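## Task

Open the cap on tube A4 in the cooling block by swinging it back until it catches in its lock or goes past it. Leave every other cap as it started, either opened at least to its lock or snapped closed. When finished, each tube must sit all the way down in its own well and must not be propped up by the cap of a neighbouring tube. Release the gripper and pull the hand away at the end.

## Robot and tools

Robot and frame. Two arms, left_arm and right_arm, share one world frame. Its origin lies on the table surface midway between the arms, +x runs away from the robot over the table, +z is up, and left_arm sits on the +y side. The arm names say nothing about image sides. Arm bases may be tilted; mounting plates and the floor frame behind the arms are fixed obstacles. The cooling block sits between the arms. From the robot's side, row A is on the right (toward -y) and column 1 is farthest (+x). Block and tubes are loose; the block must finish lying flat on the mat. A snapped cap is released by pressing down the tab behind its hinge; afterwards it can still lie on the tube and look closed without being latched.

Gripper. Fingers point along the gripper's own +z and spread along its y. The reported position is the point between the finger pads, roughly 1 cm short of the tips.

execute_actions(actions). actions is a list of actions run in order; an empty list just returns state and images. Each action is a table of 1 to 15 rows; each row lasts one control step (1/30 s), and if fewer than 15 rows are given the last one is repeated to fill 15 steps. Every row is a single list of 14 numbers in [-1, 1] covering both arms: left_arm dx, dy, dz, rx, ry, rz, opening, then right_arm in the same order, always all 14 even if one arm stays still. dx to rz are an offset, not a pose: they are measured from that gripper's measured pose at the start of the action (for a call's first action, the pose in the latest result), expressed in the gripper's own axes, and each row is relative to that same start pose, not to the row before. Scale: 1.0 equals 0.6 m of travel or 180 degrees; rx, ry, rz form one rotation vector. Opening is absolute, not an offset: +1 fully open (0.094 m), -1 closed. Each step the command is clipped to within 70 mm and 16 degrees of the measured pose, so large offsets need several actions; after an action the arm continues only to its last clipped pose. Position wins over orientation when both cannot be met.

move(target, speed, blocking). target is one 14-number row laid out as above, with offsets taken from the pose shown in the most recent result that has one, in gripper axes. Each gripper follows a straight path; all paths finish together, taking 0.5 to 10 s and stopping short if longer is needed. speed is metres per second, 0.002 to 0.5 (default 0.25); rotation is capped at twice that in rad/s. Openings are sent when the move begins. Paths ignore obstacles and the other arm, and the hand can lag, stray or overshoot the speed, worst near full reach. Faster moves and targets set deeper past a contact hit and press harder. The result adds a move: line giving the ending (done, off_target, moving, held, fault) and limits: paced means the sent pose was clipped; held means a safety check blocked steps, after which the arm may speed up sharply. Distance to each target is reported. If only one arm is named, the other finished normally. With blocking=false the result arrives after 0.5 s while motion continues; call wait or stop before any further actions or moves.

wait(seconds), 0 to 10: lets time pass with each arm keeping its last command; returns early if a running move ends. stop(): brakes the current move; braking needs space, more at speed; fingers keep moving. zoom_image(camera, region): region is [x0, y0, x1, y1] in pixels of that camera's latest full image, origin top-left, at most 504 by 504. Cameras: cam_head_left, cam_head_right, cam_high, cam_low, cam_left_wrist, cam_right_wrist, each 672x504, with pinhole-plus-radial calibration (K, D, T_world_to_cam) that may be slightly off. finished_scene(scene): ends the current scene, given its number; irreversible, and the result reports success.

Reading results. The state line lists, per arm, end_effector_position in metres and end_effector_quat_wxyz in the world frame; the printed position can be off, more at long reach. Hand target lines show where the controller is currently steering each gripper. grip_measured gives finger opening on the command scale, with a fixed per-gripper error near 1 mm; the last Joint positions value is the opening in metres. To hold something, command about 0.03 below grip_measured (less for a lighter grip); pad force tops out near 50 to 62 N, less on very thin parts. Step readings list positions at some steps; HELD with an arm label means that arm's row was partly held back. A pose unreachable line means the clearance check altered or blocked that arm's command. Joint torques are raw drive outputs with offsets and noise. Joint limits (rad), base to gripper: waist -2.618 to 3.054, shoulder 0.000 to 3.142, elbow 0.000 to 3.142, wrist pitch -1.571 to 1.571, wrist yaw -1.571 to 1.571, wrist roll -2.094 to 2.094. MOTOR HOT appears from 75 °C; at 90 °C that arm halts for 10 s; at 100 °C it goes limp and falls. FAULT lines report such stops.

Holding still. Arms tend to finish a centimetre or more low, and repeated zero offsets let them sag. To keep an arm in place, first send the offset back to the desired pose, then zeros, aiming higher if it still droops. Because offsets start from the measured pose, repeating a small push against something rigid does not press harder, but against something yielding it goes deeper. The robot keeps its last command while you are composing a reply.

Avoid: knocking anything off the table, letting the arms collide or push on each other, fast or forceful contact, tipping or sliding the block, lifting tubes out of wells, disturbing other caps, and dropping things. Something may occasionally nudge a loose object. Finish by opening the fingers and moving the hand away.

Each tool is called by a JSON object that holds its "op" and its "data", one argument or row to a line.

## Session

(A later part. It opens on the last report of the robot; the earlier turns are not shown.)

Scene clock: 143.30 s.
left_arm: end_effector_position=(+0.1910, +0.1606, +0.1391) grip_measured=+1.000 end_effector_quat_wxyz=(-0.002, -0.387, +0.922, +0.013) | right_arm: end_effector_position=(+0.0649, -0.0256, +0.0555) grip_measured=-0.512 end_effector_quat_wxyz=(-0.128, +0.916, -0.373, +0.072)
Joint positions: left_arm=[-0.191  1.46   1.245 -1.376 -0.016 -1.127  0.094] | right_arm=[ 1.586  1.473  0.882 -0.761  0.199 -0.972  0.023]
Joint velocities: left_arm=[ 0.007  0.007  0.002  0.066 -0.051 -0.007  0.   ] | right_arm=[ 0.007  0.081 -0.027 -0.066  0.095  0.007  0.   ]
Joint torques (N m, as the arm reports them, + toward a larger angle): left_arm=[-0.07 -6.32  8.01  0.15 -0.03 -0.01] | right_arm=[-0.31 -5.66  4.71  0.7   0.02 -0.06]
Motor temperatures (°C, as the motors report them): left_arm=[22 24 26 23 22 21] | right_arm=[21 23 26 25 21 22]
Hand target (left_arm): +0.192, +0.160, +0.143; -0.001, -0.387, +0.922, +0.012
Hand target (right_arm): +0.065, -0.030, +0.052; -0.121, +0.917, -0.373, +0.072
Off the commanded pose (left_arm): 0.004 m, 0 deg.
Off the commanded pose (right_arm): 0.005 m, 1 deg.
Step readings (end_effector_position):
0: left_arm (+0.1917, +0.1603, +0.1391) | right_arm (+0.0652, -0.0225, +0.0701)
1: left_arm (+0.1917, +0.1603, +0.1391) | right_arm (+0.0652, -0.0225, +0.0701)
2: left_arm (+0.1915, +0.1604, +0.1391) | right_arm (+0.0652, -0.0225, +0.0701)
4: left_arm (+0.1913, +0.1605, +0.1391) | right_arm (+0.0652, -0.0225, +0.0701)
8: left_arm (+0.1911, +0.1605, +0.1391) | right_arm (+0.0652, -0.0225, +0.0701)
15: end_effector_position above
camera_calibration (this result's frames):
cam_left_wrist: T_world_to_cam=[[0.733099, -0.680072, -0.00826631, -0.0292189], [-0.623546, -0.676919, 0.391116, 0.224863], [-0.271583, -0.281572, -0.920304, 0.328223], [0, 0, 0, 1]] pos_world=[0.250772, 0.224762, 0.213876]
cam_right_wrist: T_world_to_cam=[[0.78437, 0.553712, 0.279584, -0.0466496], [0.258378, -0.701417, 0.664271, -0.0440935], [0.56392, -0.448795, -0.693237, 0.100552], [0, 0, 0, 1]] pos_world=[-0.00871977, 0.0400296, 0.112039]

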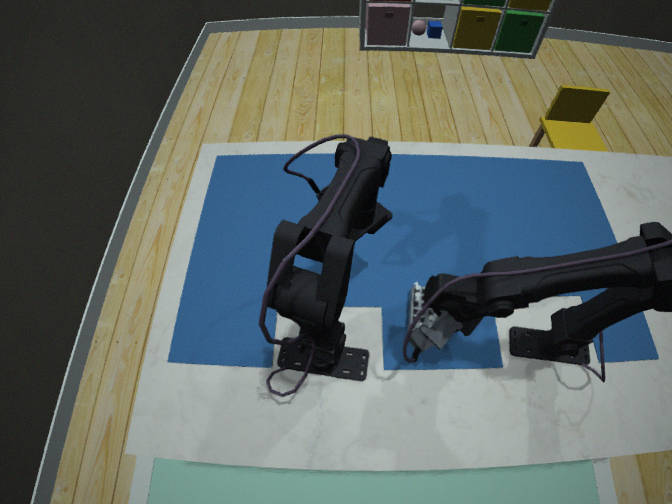

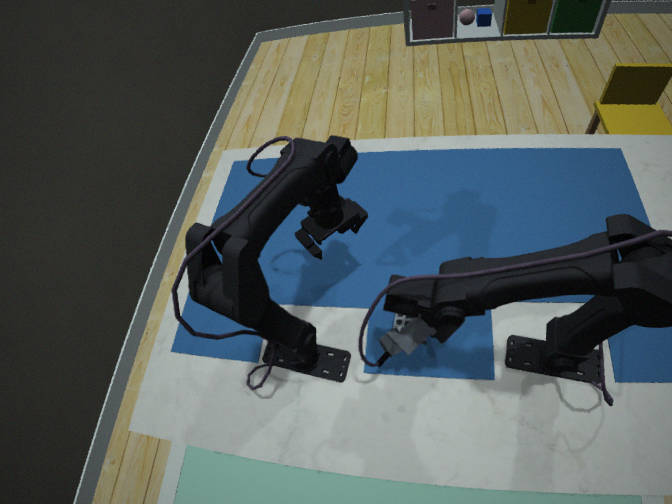

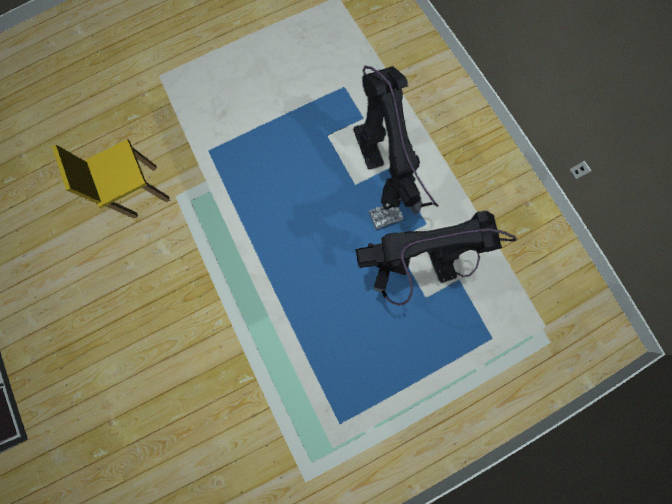

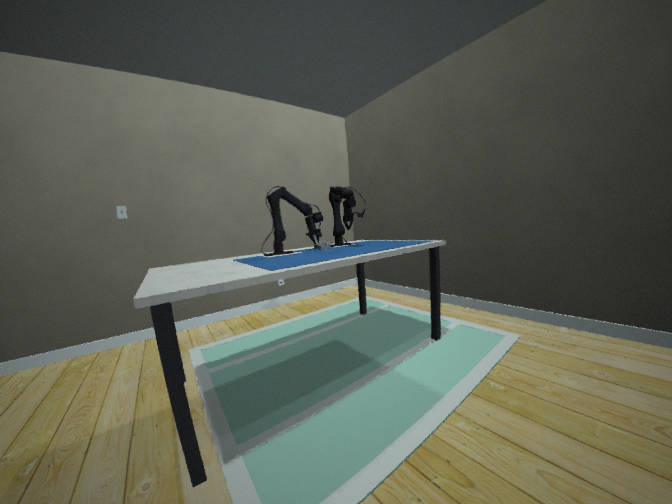

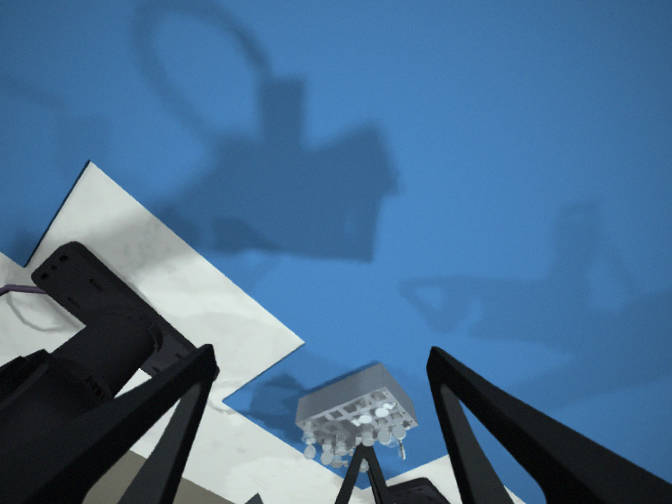

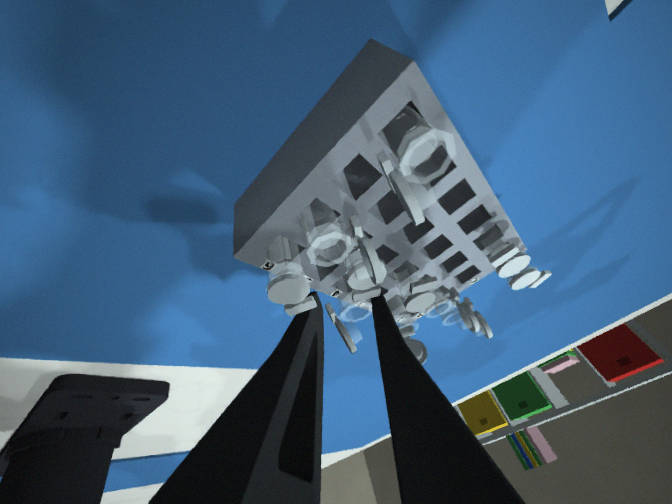

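{"op": "wait", "data": {
  "seconds": 0
}}

{"op": "zoom_image", "data": {
  "camera": "cam_right_wrist",
  "region": [270, 260, 450, 400]
}}

Scene clock: 143.73 s.
left_arm: end_effector_position=(+0.1910, +0.1606, +0.1391) grip_measured=+1.000 end_effector_quat_wxyz=(-0.002, -0.387, +0.922, +0.013) | right_arm: end_effector_position=(+0.0650, -0.0257, +0.0553) grip_measured=-0.512 end_effector_quat_wxyz=(-0.128, +0.916, -0.373, +0.072)
Joint positions: left_arm=[-0.191  1.46   1.245 -1.376 -0.016 -1.127  0.094] | right_arm=[ 1.586  1.474  0.882 -0.761  0.199 -0.972  0.023]
Joint velocities: left_arm=[-0.017 -0.002 -0.007 -0.022  0.022 -0.007  0.   ] | right_arm=[ 0.007  0.002 -0.007 -0.022 -0.051 -0.007  0.001]
Joint torques (N m, as the arm reports them, + toward a larger angle): left_arm=[-0.07 -6.31  8.01  0.16 -0.03  0.  ] | right_arm=[-0.3  -5.42  4.74  0.71  0.07 -0.05]
Motor temperatures (°C, as the motors report them): left_arm=[22 24 26 23 22 21] | right_arm=[21 23 26 25 21 22]
Hand target (left_arm): +0.192, +0.160, +0.143; -0.001, -0.387, +0.922, +0.012
Hand target (right_arm): +0.065, -0.030, +0.052; -0.121, +0.917, -0.373, +0.072
Off the commanded pose (left_arm): 0.004 m, 0 deg.
Off the commanded pose (right_arm): 0.005 m, 1 deg.
camera_calibration (this result's frames):
cam_left_wrist: T_world_to_cam=[[0.733099, -0.680072, -0.00826631, -0.0292189], [-0.623546, -0.676919, 0.391116, 0.224863], [-0.271583, -0.281572, -0.920304, 0.328223], [0, 0, 0, 1]] pos_world=[0.250772, 0.224762, 0.213876]
cam_right_wrist: T_world_to_cam=[[0.784288, 0.553825, 0.279591, -0.0466489], [0.257849, -0.700884, 0.665039, -0.0440551], [0.564276, -0.449489, -0.692497, 0.100246], [0, 0, 0, 1]] pos_world=[-0.0086204, 0.0400171, 0.111761]

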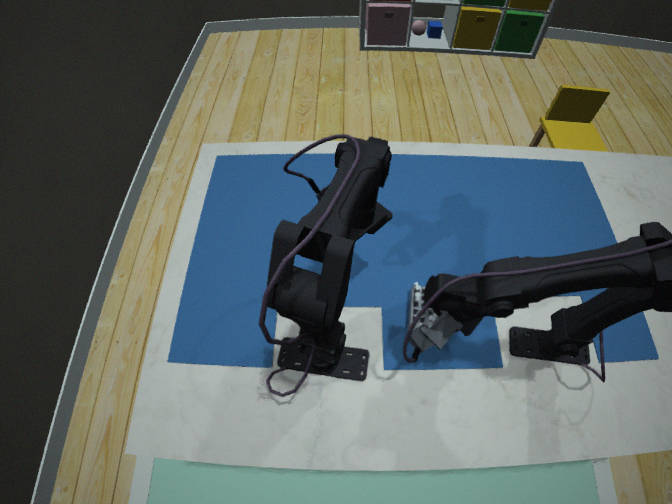

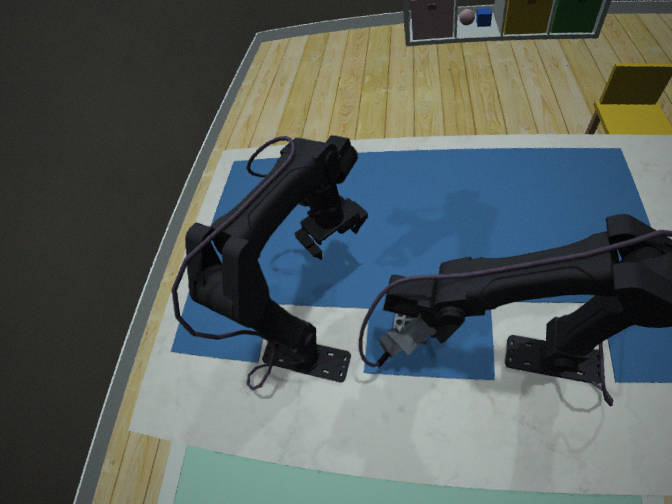

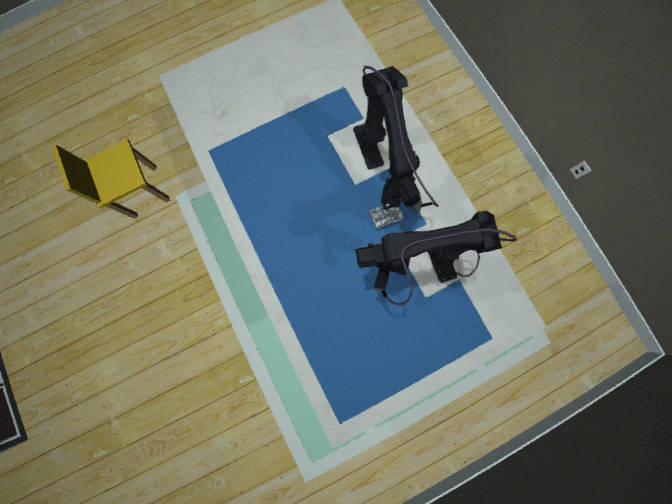

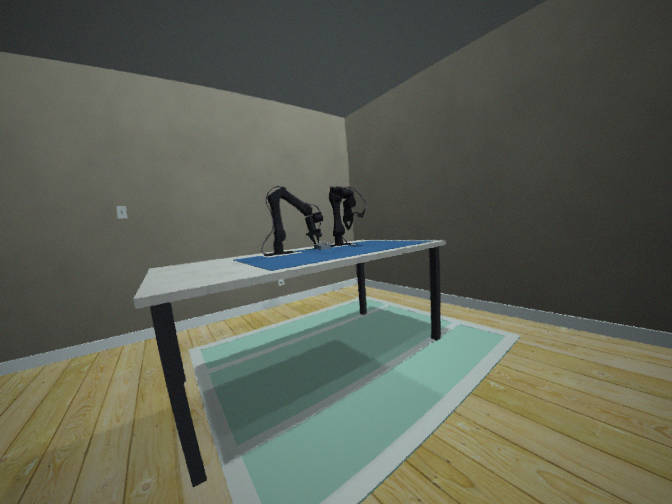

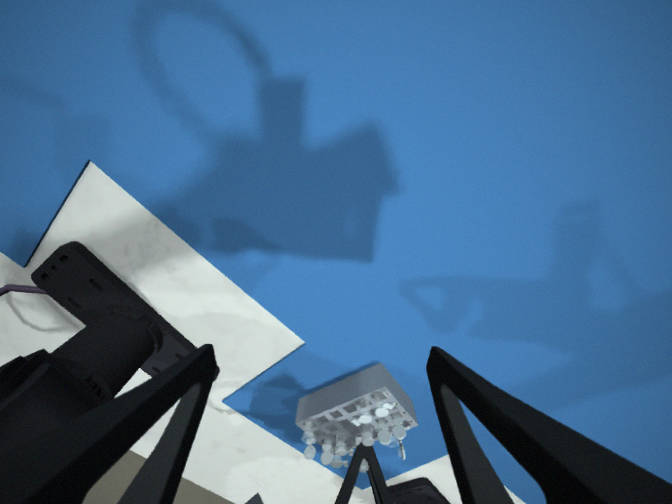

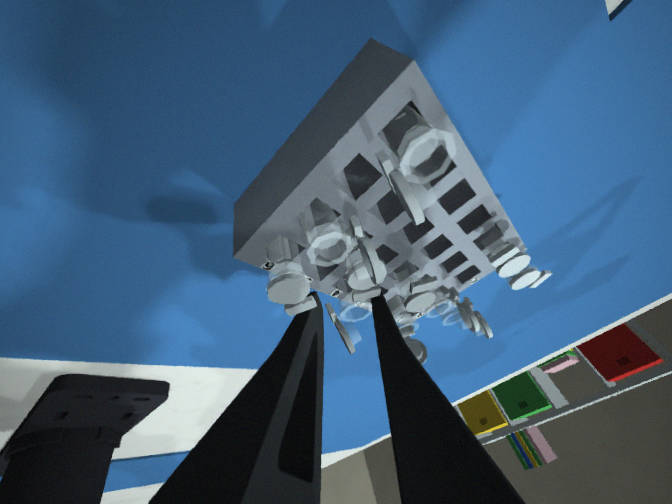

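Region (270, 260, 450, 400) of cam_right_wrist's 672x504 image, scaled by 2.800, with more detail than that image has.

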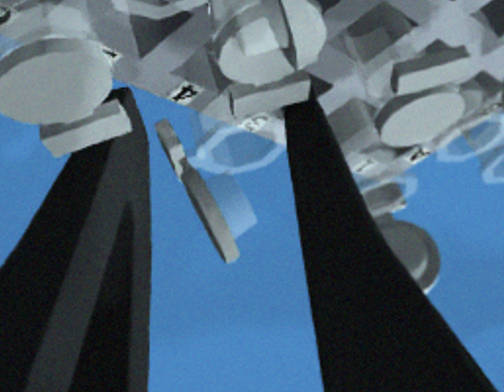

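{"op": "execute_actions", "data": {
  "actions": [
    [[0,0,-0.007,0,0,0,1, 0.0031,0.0050,0.0008,-0.0020,0.0002,-0.0003,-0.511],
[0,0,-0.007,0,0,0,1, 0.0023,0.0032,-0.0024,0.0000,-0.0013,0.0000,-0.511],
[0,0,-0.007,0,0,0,1, 0.0014,0.0015,-0.0055,0.0020,-0.0027,0.0002,-0.511],
[0,0,-0.007,0,0,0,1, 0.0006,-0.0003,-0.0087,0.0040,-0.0041,0.0005,-0.511],
[0,0,-0.007,0,0,0,1, -0.0002,-0.0020,-0.0118,0.0060,-0.0055,0.0008,-0.511],
[0,0,-0.007,0,0,0,1, -0.0010,-0.0038,-0.0149,0.0080,-0.0070,0.0011,-0.511],
[0,0,-0.007,0,0,0,1, -0.0018,-0.0055,-0.0181,0.0100,-0.0084,0.0014,-0.511],
[0,0,-0.007,0,0,0,1, -0.0026,-0.0073,-0.0212,0.0120,-0.0098,0.0017,-0.511],
[0,0,-0.007,0,0,0,1, -0.0035,-0.0090,-0.0244,0.0140,-0.0112,0.0019,-0.511],
[0,0,-0.007,0,0,0,1, -0.0043,-0.0108,-0.0275,0.0160,-0.0127,0.0022,-0.511],
[0,0,-0.007,0,0,0,1, -0.0051,-0.0125,-0.0306,0.0180,-0.0141,0.0025,-0.511],
[0,0,-0.007,0,0,0,1, -0.0059,-0.0143,-0.0338,0.0200,-0.0155,0.0028,-0.511]]
  ]
}}

{"op": "wait", "data": {
  "seconds": 0.2
}}

{"op": "zoom_image", "data": {
  "camera": "cam_right_wrist",
  "region": [270, 240, 430, 365]
}}

{"op": "zoom_image", "data": {
  "camera": "cam_left_wrist",
  "region": [300, 414, 420, 504]
}}

Scene clock: 157.70 s.
left_arm: end_effector_position=(+0.1903, +0.1608, +0.1391) grip_measured=+1.000 end_effector_quat_wxyz=(-0.003, -0.387, +0.922, +0.014) | right_arm: end_effector_position=(+0.0655, -0.0226, +0.0700) grip_measured=-0.512 end_effector_quat_wxyz=(-0.154, +0.912, -0.374, +0.066)
Joint positions: left_arm=[-0.191  1.46   1.245 -1.379 -0.016 -1.127  0.094] | right_arm=[ 1.586  1.418  0.882 -0.761  0.199 -0.972  0.023]
Joint velocities: left_arm=[ 0.002  0.007 -0.007  0.007 -0.066  0.037  0.   ] | right_arm=[ 0.007 -0.046 -0.007 -0.066 -0.022 -0.007 -0.   ]
Joint torques (N m, as the arm reports them, + toward a larger angle): left_arm=[-0.07 -6.31  8.02  0.16 -0.03  0.  ] | right_arm=[ 0.36 -6.77  5.88  0.78  0.07 -0.06]
Motor temperatures (°C, as the motors report them): left_arm=[22 24 26 23 22 21] | right_arm=[21 23 26 25 21 22]
Hand target (left_arm): +0.191, +0.160, +0.143; -0.002, -0.387, +0.922, +0.013
Hand target (right_arm): +0.064, -0.021, +0.077; -0.166, +0.912, -0.371, +0.061
Off the commanded pose (left_arm): 0.004 m, 0 deg.
Off the commanded pose (right_arm): 0.007 m, 1 deg.
Step readings (end_effector_position):
0: left_arm (+0.1910, +0.1606, +0.1391) | right_arm (+0.0650, -0.0257, +0.0553)
1: left_arm (+0.1909, +0.1606, +0.1391) | right_arm (+0.0650, -0.0257, +0.0553)
2: left_arm (+0.1908, +0.1606, +0.1391) | right_arm (+0.0650, -0.0257, +0.0553)
4: left_arm (+0.1907, +0.1607, +0.1391) | right_arm (+0.0650, -0.0257, +0.0553)
8: left_arm (+0.1904, +0.1608, +0.1391) | right_arm (+0.0651, -0.0250, +0.0585)
15: end_effector_position above
camera_calibration (this result's frames):
cam_left_wrist: T_world_to_cam=[[0.733071, -0.680063, -0.0110594, -0.0281322], [-0.622416, -0.67731, 0.392237, 0.22427], [-0.274236, -0.280654, -0.919798, 0.3284], [0, 0, 0, 1]] pos_world=[0.250271, 0.224935, 0.213784]
cam_right_wrist: T_world_to_cam=[[0.781801, 0.537538, 0.315977, -0.0555789], [0.25245, -0.736241, 0.627868, -0.0496415], [0.570138, -0.4111, -0.711295, 0.113339], [0, 0, 0, 1]] pos_world=[-0.00863505, 0.0399211, 0.129347]

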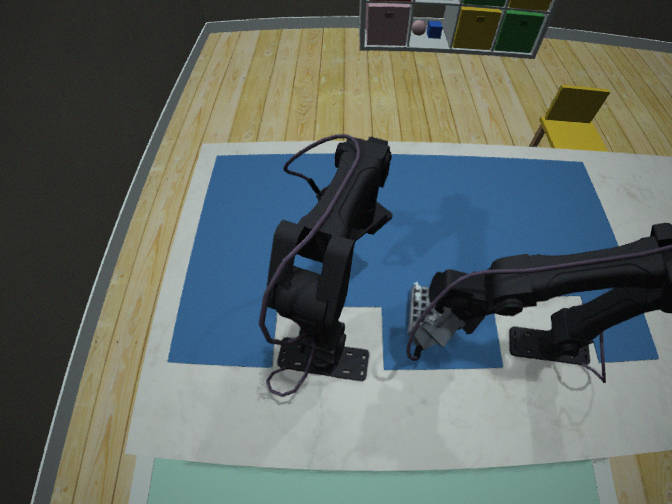

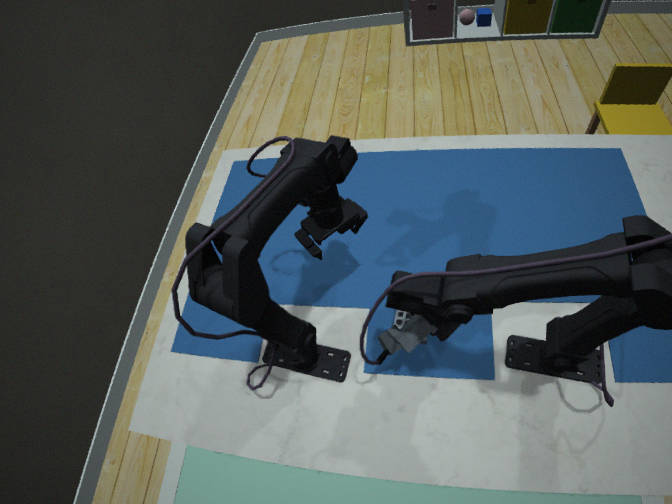

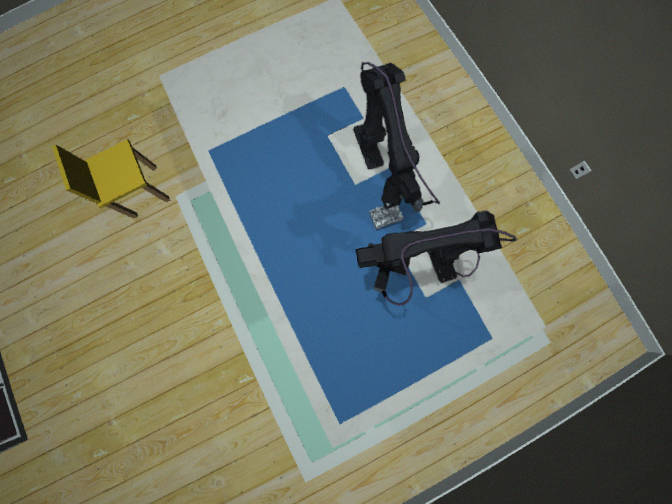

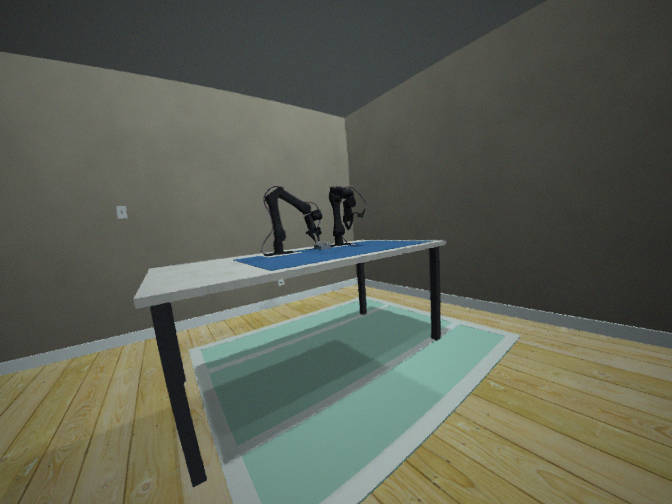

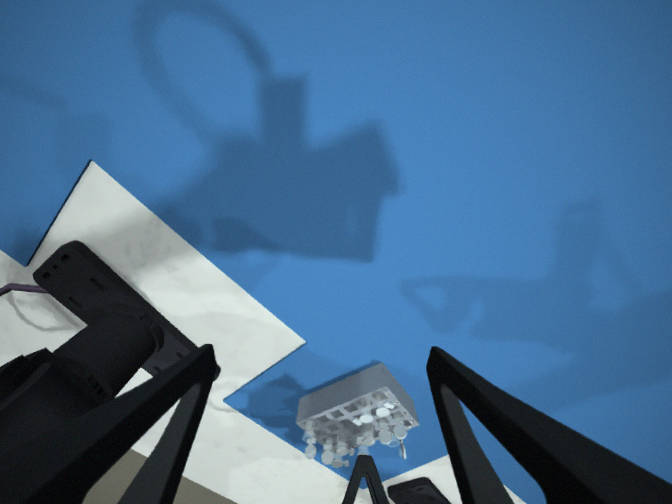

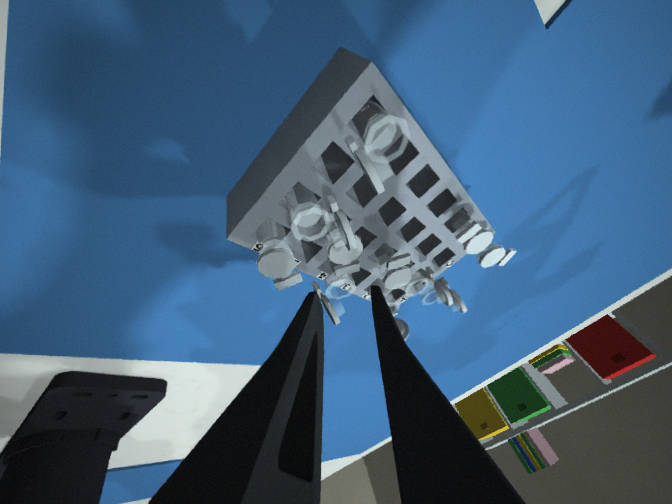

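Scene clock: 157.90 s.
left_arm: end_effector_position=(+0.1903, +0.1608, +0.1391) grip_measured=+1.000 end_effector_quat_wxyz=(-0.003, -0.387, +0.922, +0.014) | right_arm: end_effector_position=(+0.0655, -0.0226, +0.0703) grip_measured=-0.512 end_effector_quat_wxyz=(-0.155, +0.912, -0.374, +0.066)
Joint positions: left_arm=[-0.191  1.46   1.245 -1.379 -0.016 -1.127  0.094] | right_arm=[ 1.586  1.417  0.882 -0.761  0.199 -0.972  0.023]
Joint velocities: left_arm=[-0.002  0.017 -0.007 -0.037 -0.051  0.081  0.   ] | right_arm=[-0.012 -0.007  0.032  0.007 -0.081 -0.037  0.   ]
Joint torques (N m, as the arm reports them, + toward a larger angle): left_arm=[-0.06 -6.3   8.01  0.15 -0.04  0.  ] | right_arm=[ 0.34 -7.09  5.99  0.8   0.06 -0.06]
Motor temperatures (°C, as the motors report them): left_arm=[22 24 26 23 22 21] | right_arm=[21 23 26 25 21 22]
Hand target (left_arm): +0.191, +0.160, +0.143; -0.002, -0.387, +0.922, +0.013
Hand target (right_arm): +0.064, -0.021, +0.077; -0.166, +0.912, -0.371, +0.061
Off the commanded pose (left_arm): 0.004 m, 0 deg.
Off the commanded pose (right_arm): 0.007 m, 1 deg.
wait: 0.20 s; at rest by 0.17 s
camera_calibration (this result's frames):
cam_left_wrist: T_world_to_cam=[[0.733071, -0.680063, -0.0110594, -0.0281322], [-0.622416, -0.67731, 0.392237, 0.22427], [-0.274236, -0.280654, -0.919798, 0.3284], [0, 0, 0, 1]] pos_world=[0.250271, 0.224935, 0.213784]
cam_right_wrist: T_world_to_cam=[[0.781746, 0.53718, 0.31672, -0.0557684], [0.252341, -0.736951, 0.627079, -0.0497485], [0.570261, -0.410295, -0.711661, 0.11361], [0, 0, 0, 1]] pos_world=[-0.00863691, 0.039909, 0.129711]

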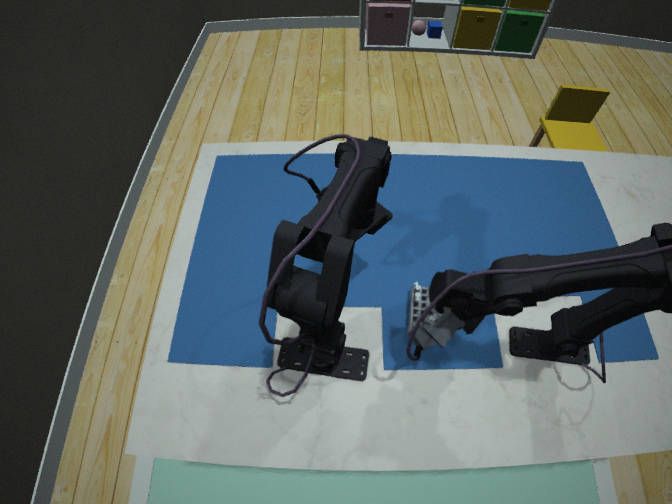

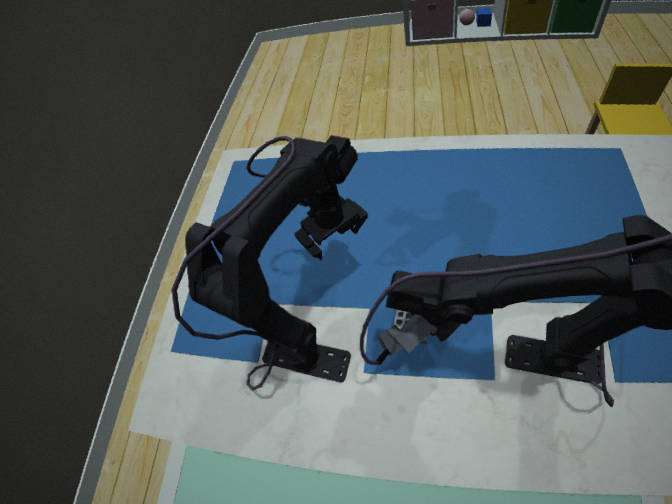

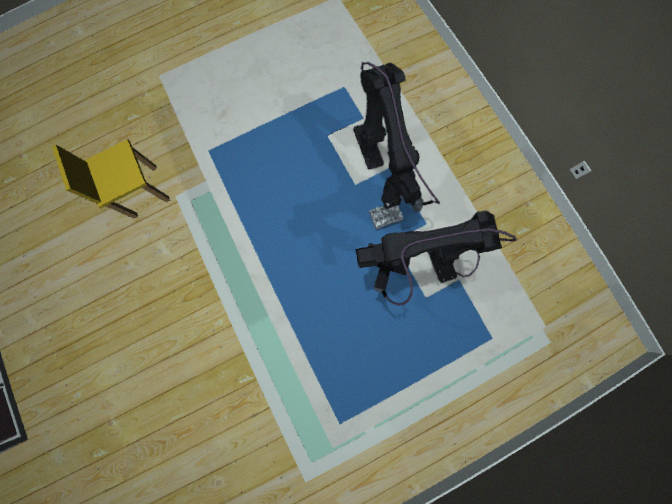

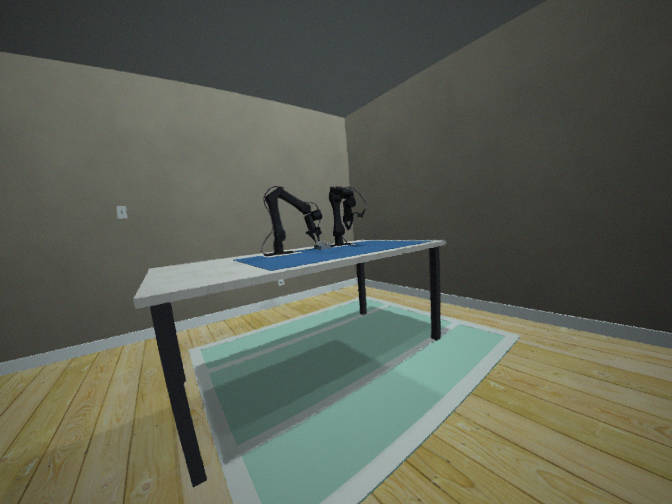

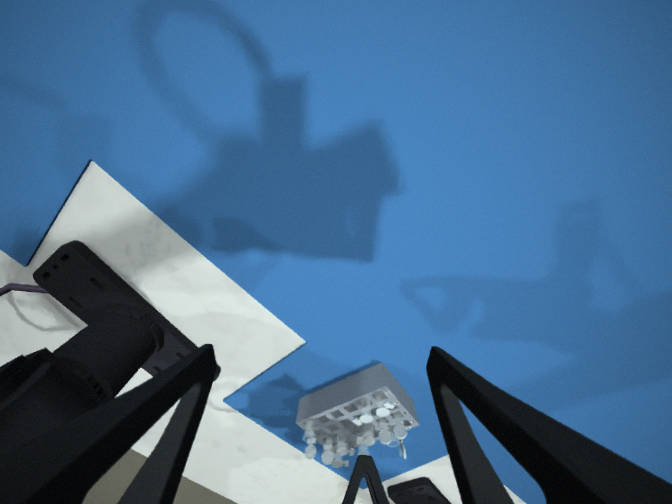

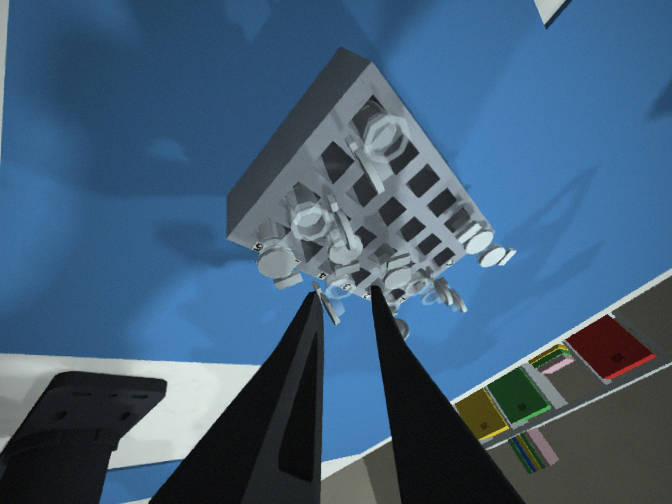

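Region (270, 240, 430, 365) of cam_right_wrist's 672x504 image, scaled by 3.150, with more detail than that image has; it fills the top 394 rows of this view, and the rest is white.

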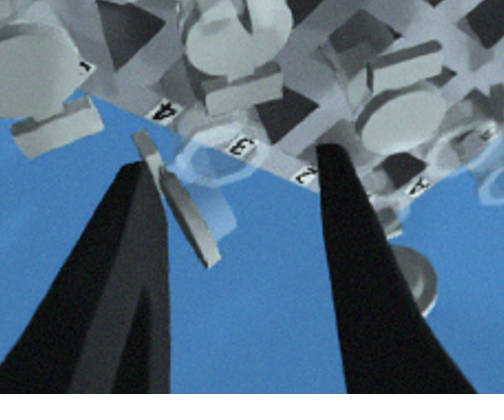

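Region (300, 414, 420, 504) of cam_left_wrist's 672x504 image, scaled by 4.200, with more detail than that image has; it fills the top 378 rows of this view, and the rest is white.

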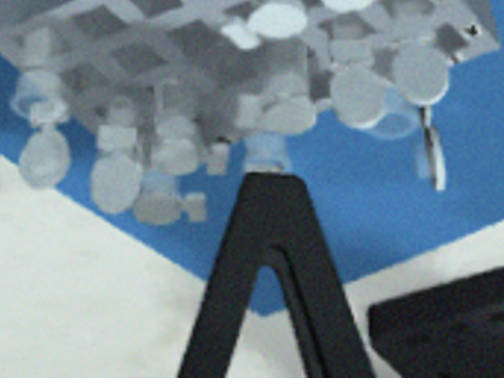

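{"op": "execute_actions", "data": {
  "actions": [
    [[0,0,-0.007,0,0,0,1, -0.0042,-0.0017,-0.0105,0.0043,-0.0051,-0.0017,-0.511],
[0,0,-0.007,0,0,0,1, -0.0043,0.0000,-0.0104,0.0033,-0.0047,-0.0026,-0.511],
[0,0,-0.007,0,0,0,1, -0.0045,0.0017,-0.0102,0.0023,-0.0042,-0.0034,-0.511],
[0,0,-0.007,0,0,0,1, -0.0046,0.0034,-0.0101,0.0013,-0.0037,-0.0043,-0.511],
[0,0,-0.007,0,0,0,1, -0.0047,0.0051,-0.0099,0.0003,-0.0033,-0.0052,-0.511],
[0,0,-0.007,0,0,0,1, -0.0048,0.0067,-0.0097,-0.0007,-0.0028,-0.0061,-0.511],
[0,0,-0.007,0,0,0,1, -0.0049,0.0084,-0.0096,-0.0017,-0.0023,-0.0069,-0.511],
[0,0,-0.007,0,0,0,1, -0.0050,0.0101,-0.0094,-0.0027,-0.0019,-0.0078,-0.511],
[0,0,-0.007,0,0,0,1, -0.0052,0.0118,-0.0093,-0.0037,-0.0014,-0.0087,-0.511],
[0,0,-0.007,0,0,0,1, -0.0053,0.0135,-0.0091,-0.0047,-0.0009,-0.0096,-0.511],
[0,0,-0.007,0,0,0,1, -0.0054,0.0152,-0.0090,-0.0057,-0.0005,-0.0104,-0.511],
[0,0,-0.007,0,0,0,1, -0.0055,0.0169,-0.0088,-0.0067,0.0000,-0.0113,-0.511]]
  ]
}}

{"op": "wait", "data": {
  "seconds": 0.3
}}

{"op": "zoom_image", "data": {
  "camera": "cam_right_wrist",
  "region": [270, 240, 430, 365]
}}

{"op": "zoom_image", "data": {
  "camera": "cam_left_wrist",
  "region": [300, 414, 420, 504]
}}

Scene clock: 167.60 s.
left_arm: end_effector_position=(+0.1897, +0.1610, +0.1391) grip_measured=+1.000 end_effector_quat_wxyz=(-0.004, -0.387, +0.922, +0.015) | right_arm: end_effector_position=(+0.0584, -0.0263, +0.0688) grip_measured=-0.512 end_effector_quat_wxyz=(-0.144, +0.918, -0.363, +0.067)
Joint positions: left_arm=[-0.191  1.46   1.245 -1.382 -0.016 -1.127  0.094] | right_arm=[ 1.609  1.417  0.882 -0.784  0.199 -0.972  0.023]
Joint velocities: left_arm=[-0.002  0.012 -0.007 -0.022 -0.066 -0.051  0.   ] | right_arm=[ 0.027  0.012  0.027 -0.051 -0.066  0.022 -0.001]
Joint torques (N m, as the arm reports them, + toward a larger angle): left_arm=[-0.07 -6.29  7.99  0.14 -0.04  0.  ] | right_arm=[ 0.39 -6.17  5.9   0.69  0.05 -0.04]
Motor temperatures (°C, as the motors report them): left_arm=[22 24 26 23 22 21] | right_arm=[21 24 27 25 21 22]
Hand target (left_arm): +0.190, +0.161, +0.143; -0.003, -0.387, +0.922, +0.013
Hand target (right_arm): +0.055, -0.028, +0.072; -0.144, +0.920, -0.359, +0.064
Off the commanded pose (left_arm): 0.004 m, 0 deg.
Off the commanded pose (right_arm): 0.005 m, 1 deg.
Step readings (end_effector_position):
0: left_arm (+0.1903, +0.1608, +0.1391) | right_arm (+0.0655, -0.0226, +0.0703)
1: left_arm (+0.1903, +0.1608, +0.1391) | right_arm (+0.0655, -0.0226, +0.0703)
2: left_arm (+0.1901, +0.1609, +0.1391) | right_arm (+0.0655, -0.0226, +0.0703)
4: left_arm (+0.1899, +0.1609, +0.1391) | right_arm (+0.0650, -0.0225, +0.0703)
8: left_arm (+0.1898, +0.1610, +0.1391) | right_arm (+0.0625, -0.0234, +0.0699)
15: end_effector_position above
camera_calibration (this result's frames):
cam_left_wrist: T_world_to_cam=[[0.73304, -0.680052, -0.0135033, -0.0271804], [-0.621425, -0.677653, 0.393214, 0.223751], [-0.276557, -0.27985, -0.919348, 0.328552], [0, 0, 0, 1]] pos_world=[0.249832, 0.225087, 0.213704]
cam_right_wrist: T_world_to_cam=[[0.77017, 0.562065, 0.301532, -0.0453448], [0.271037, -0.716327, 0.642973, -0.0514461], [0.577388, -0.413472, -0.704034, 0.11404], [0, 0, 0, 1]] pos_world=[-0.0169783, 0.0357868, 0.127039]

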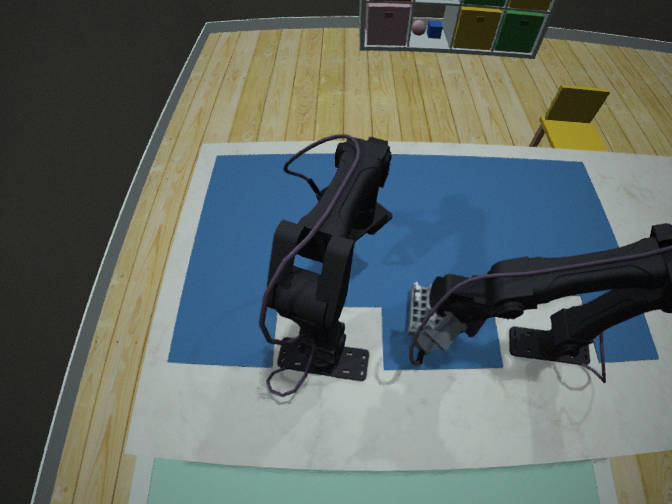

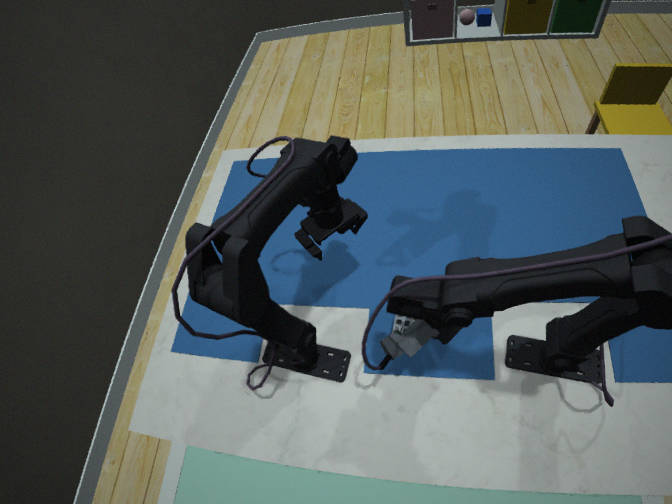

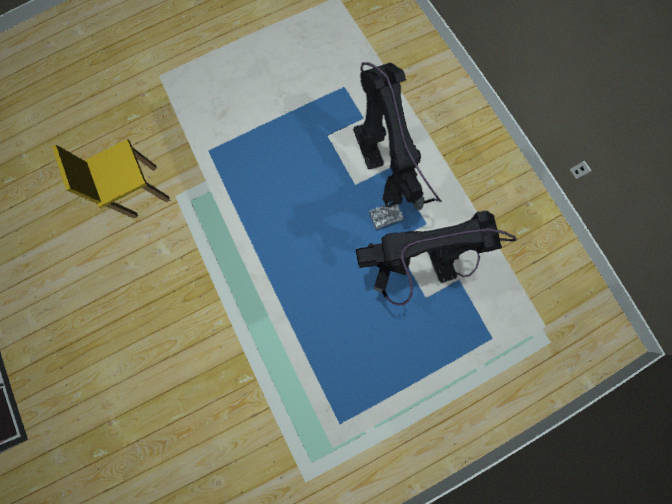

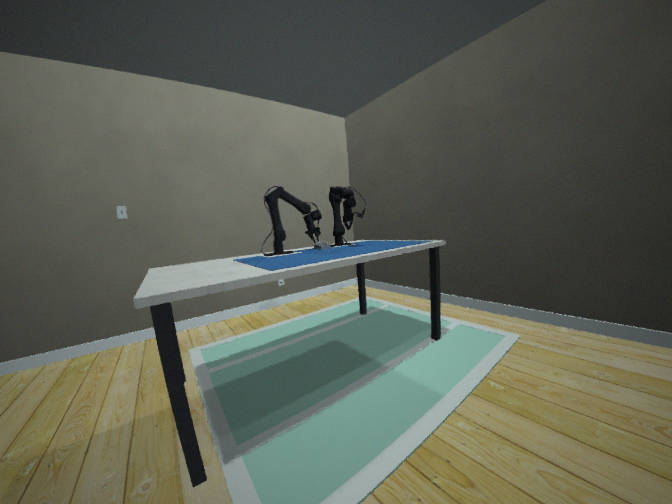

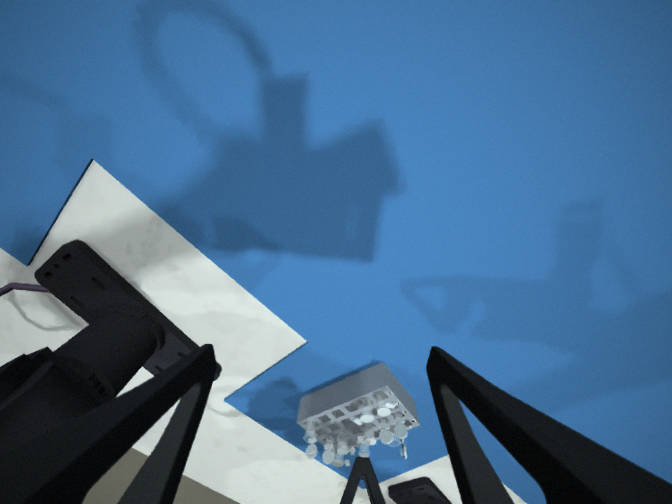

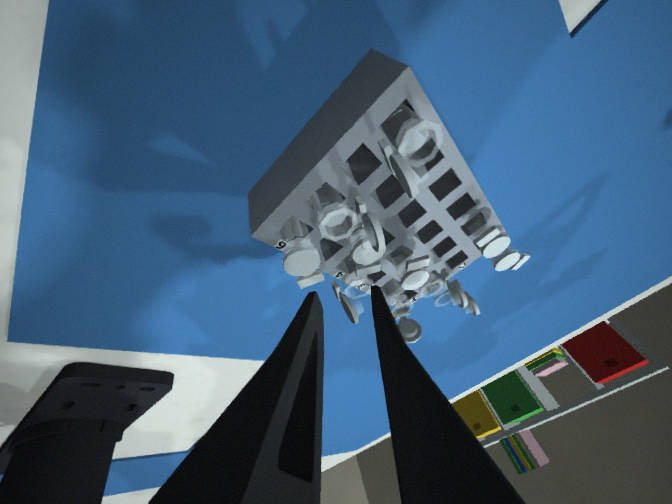

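Scene clock: 167.90 s.
left_arm: end_effector_position=(+0.1896, +0.1611, +0.1392) grip_measured=+1.000 end_effector_quat_wxyz=(-0.004, -0.387, +0.922, +0.015) | right_arm: end_effector_position=(+0.0582, -0.0275, +0.0685) grip_measured=-0.512 end_effector_quat_wxyz=(-0.142, +0.918, -0.363, +0.068)
Joint positions: left_arm=[-0.191  1.46   1.245 -1.382 -0.016 -1.127  0.094] | right_arm=[ 1.609  1.417  0.882 -0.789  0.199 -0.972  0.023]
Joint velocities: left_arm=[ 0.007  0.007  0.017  0.051 -0.066 -0.051  0.   ] | right_arm=[-0.002  0.012 -0.012  0.051  0.022 -0.051  0.   ]
Joint torques (N m, as the arm reports them, + toward a larger angle): left_arm=[-0.07 -6.3   8.    0.15 -0.04  0.  ] | right_arm=[ 0.55 -6.18  5.88  0.65  0.05 -0.04]
Motor temperatures (°C, as the motors report them): left_arm=[22 24 26 23 22 21] | right_arm=[21 24 27 25 21 22]
Hand target (left_arm): +0.190, +0.161, +0.143; -0.003, -0.387, +0.922, +0.014
Hand target (right_arm): +0.055, -0.028, +0.072; -0.144, +0.920, -0.359, +0.064
Off the commanded pose (left_arm): 0.004 m, 0 deg.
Off the commanded pose (right_arm): 0.005 m, 1 deg.
wait: 0.30 s; at rest by 0.17 s
camera_calibration (this result's frames):
cam_left_wrist: T_world_to_cam=[[0.733035, -0.68005, -0.0138524, -0.0270444], [-0.621283, -0.677702, 0.393354, 0.223677], [-0.276888, -0.279736, -0.919283, 0.328574], [0, 0, 0, 1]] pos_world=[0.24977, 0.225109, 0.213693]
cam_right_wrist: T_world_to_cam=[[0.770361, 0.56354, 0.298274, -0.0442289], [0.271447, -0.713156, 0.646316, -0.0522159], [0.576941, -0.416931, -0.702359, 0.11325], [0, 0, 0, 1]] pos_world=[-0.0170925, 0.034904, 0.126482]

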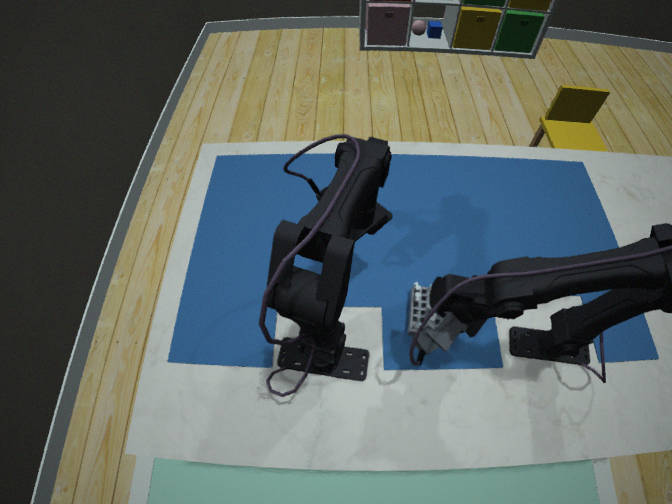

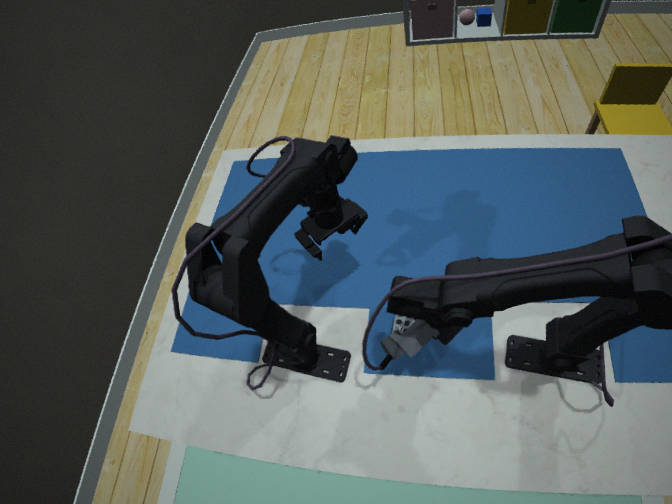

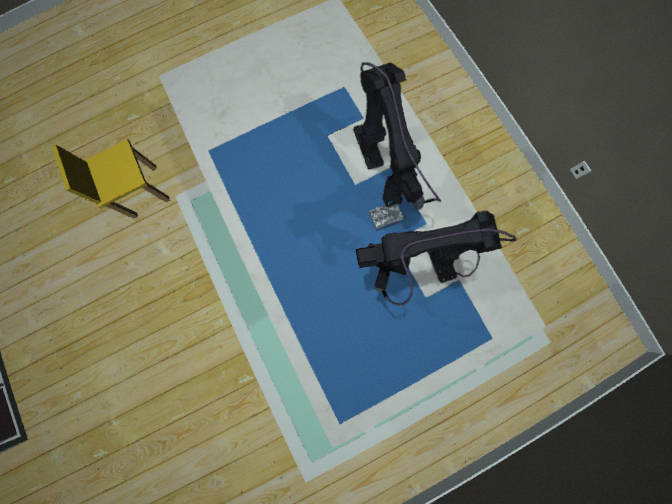

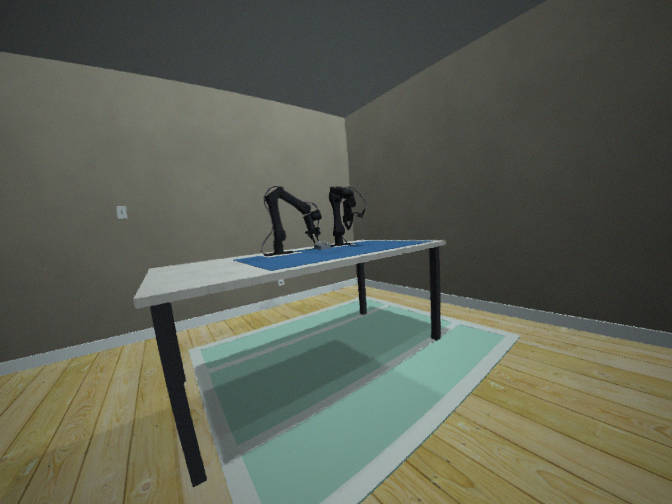

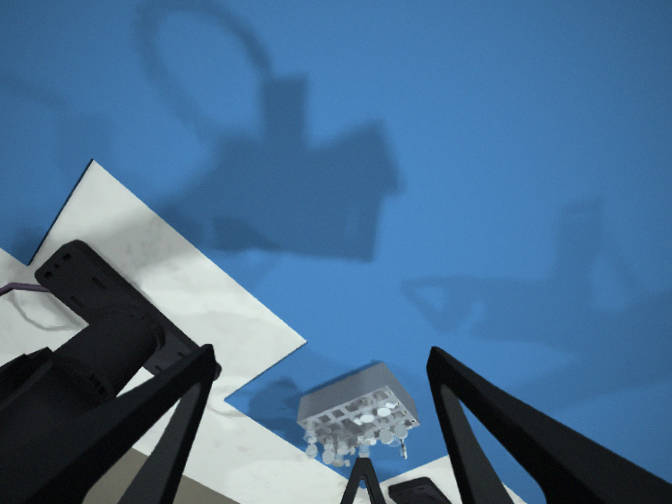

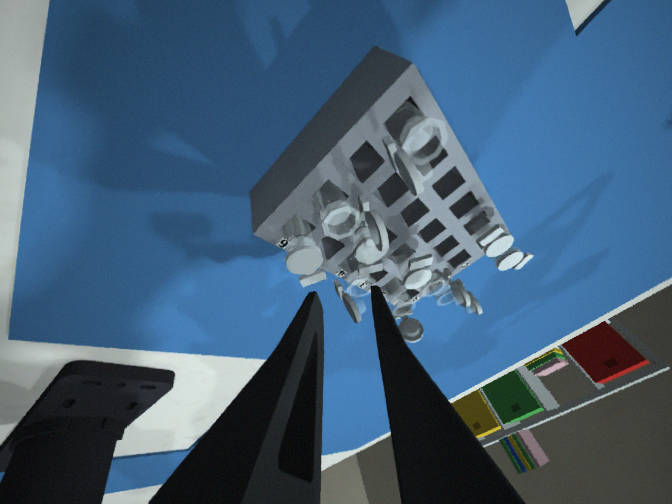

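Region (270, 240, 430, 365) of cam_right_wrist's 672x504 image, scaled by 3.150, with more detail than that image has; it fills the top 394 rows of this view, and the rest is white.

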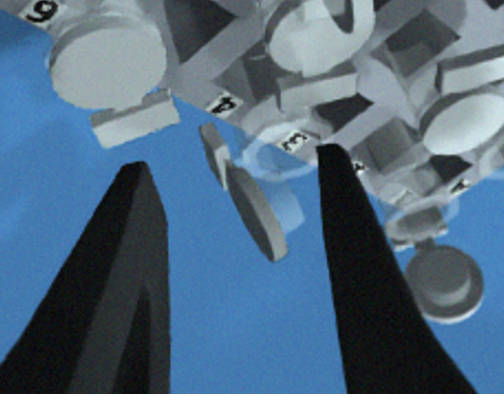

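Region (300, 414, 420, 504) of cam_left_wrist's 672x504 image, scaled by 4.200, with more detail than that image has; it fills the top 378 rows of this view, and the rest is white.

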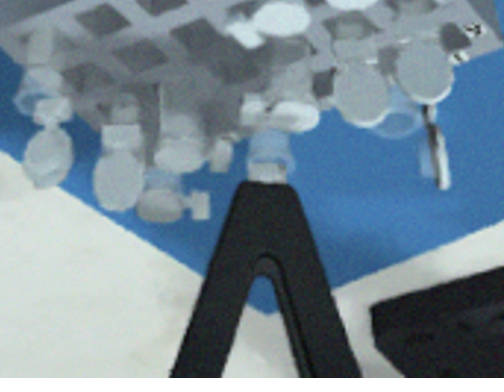

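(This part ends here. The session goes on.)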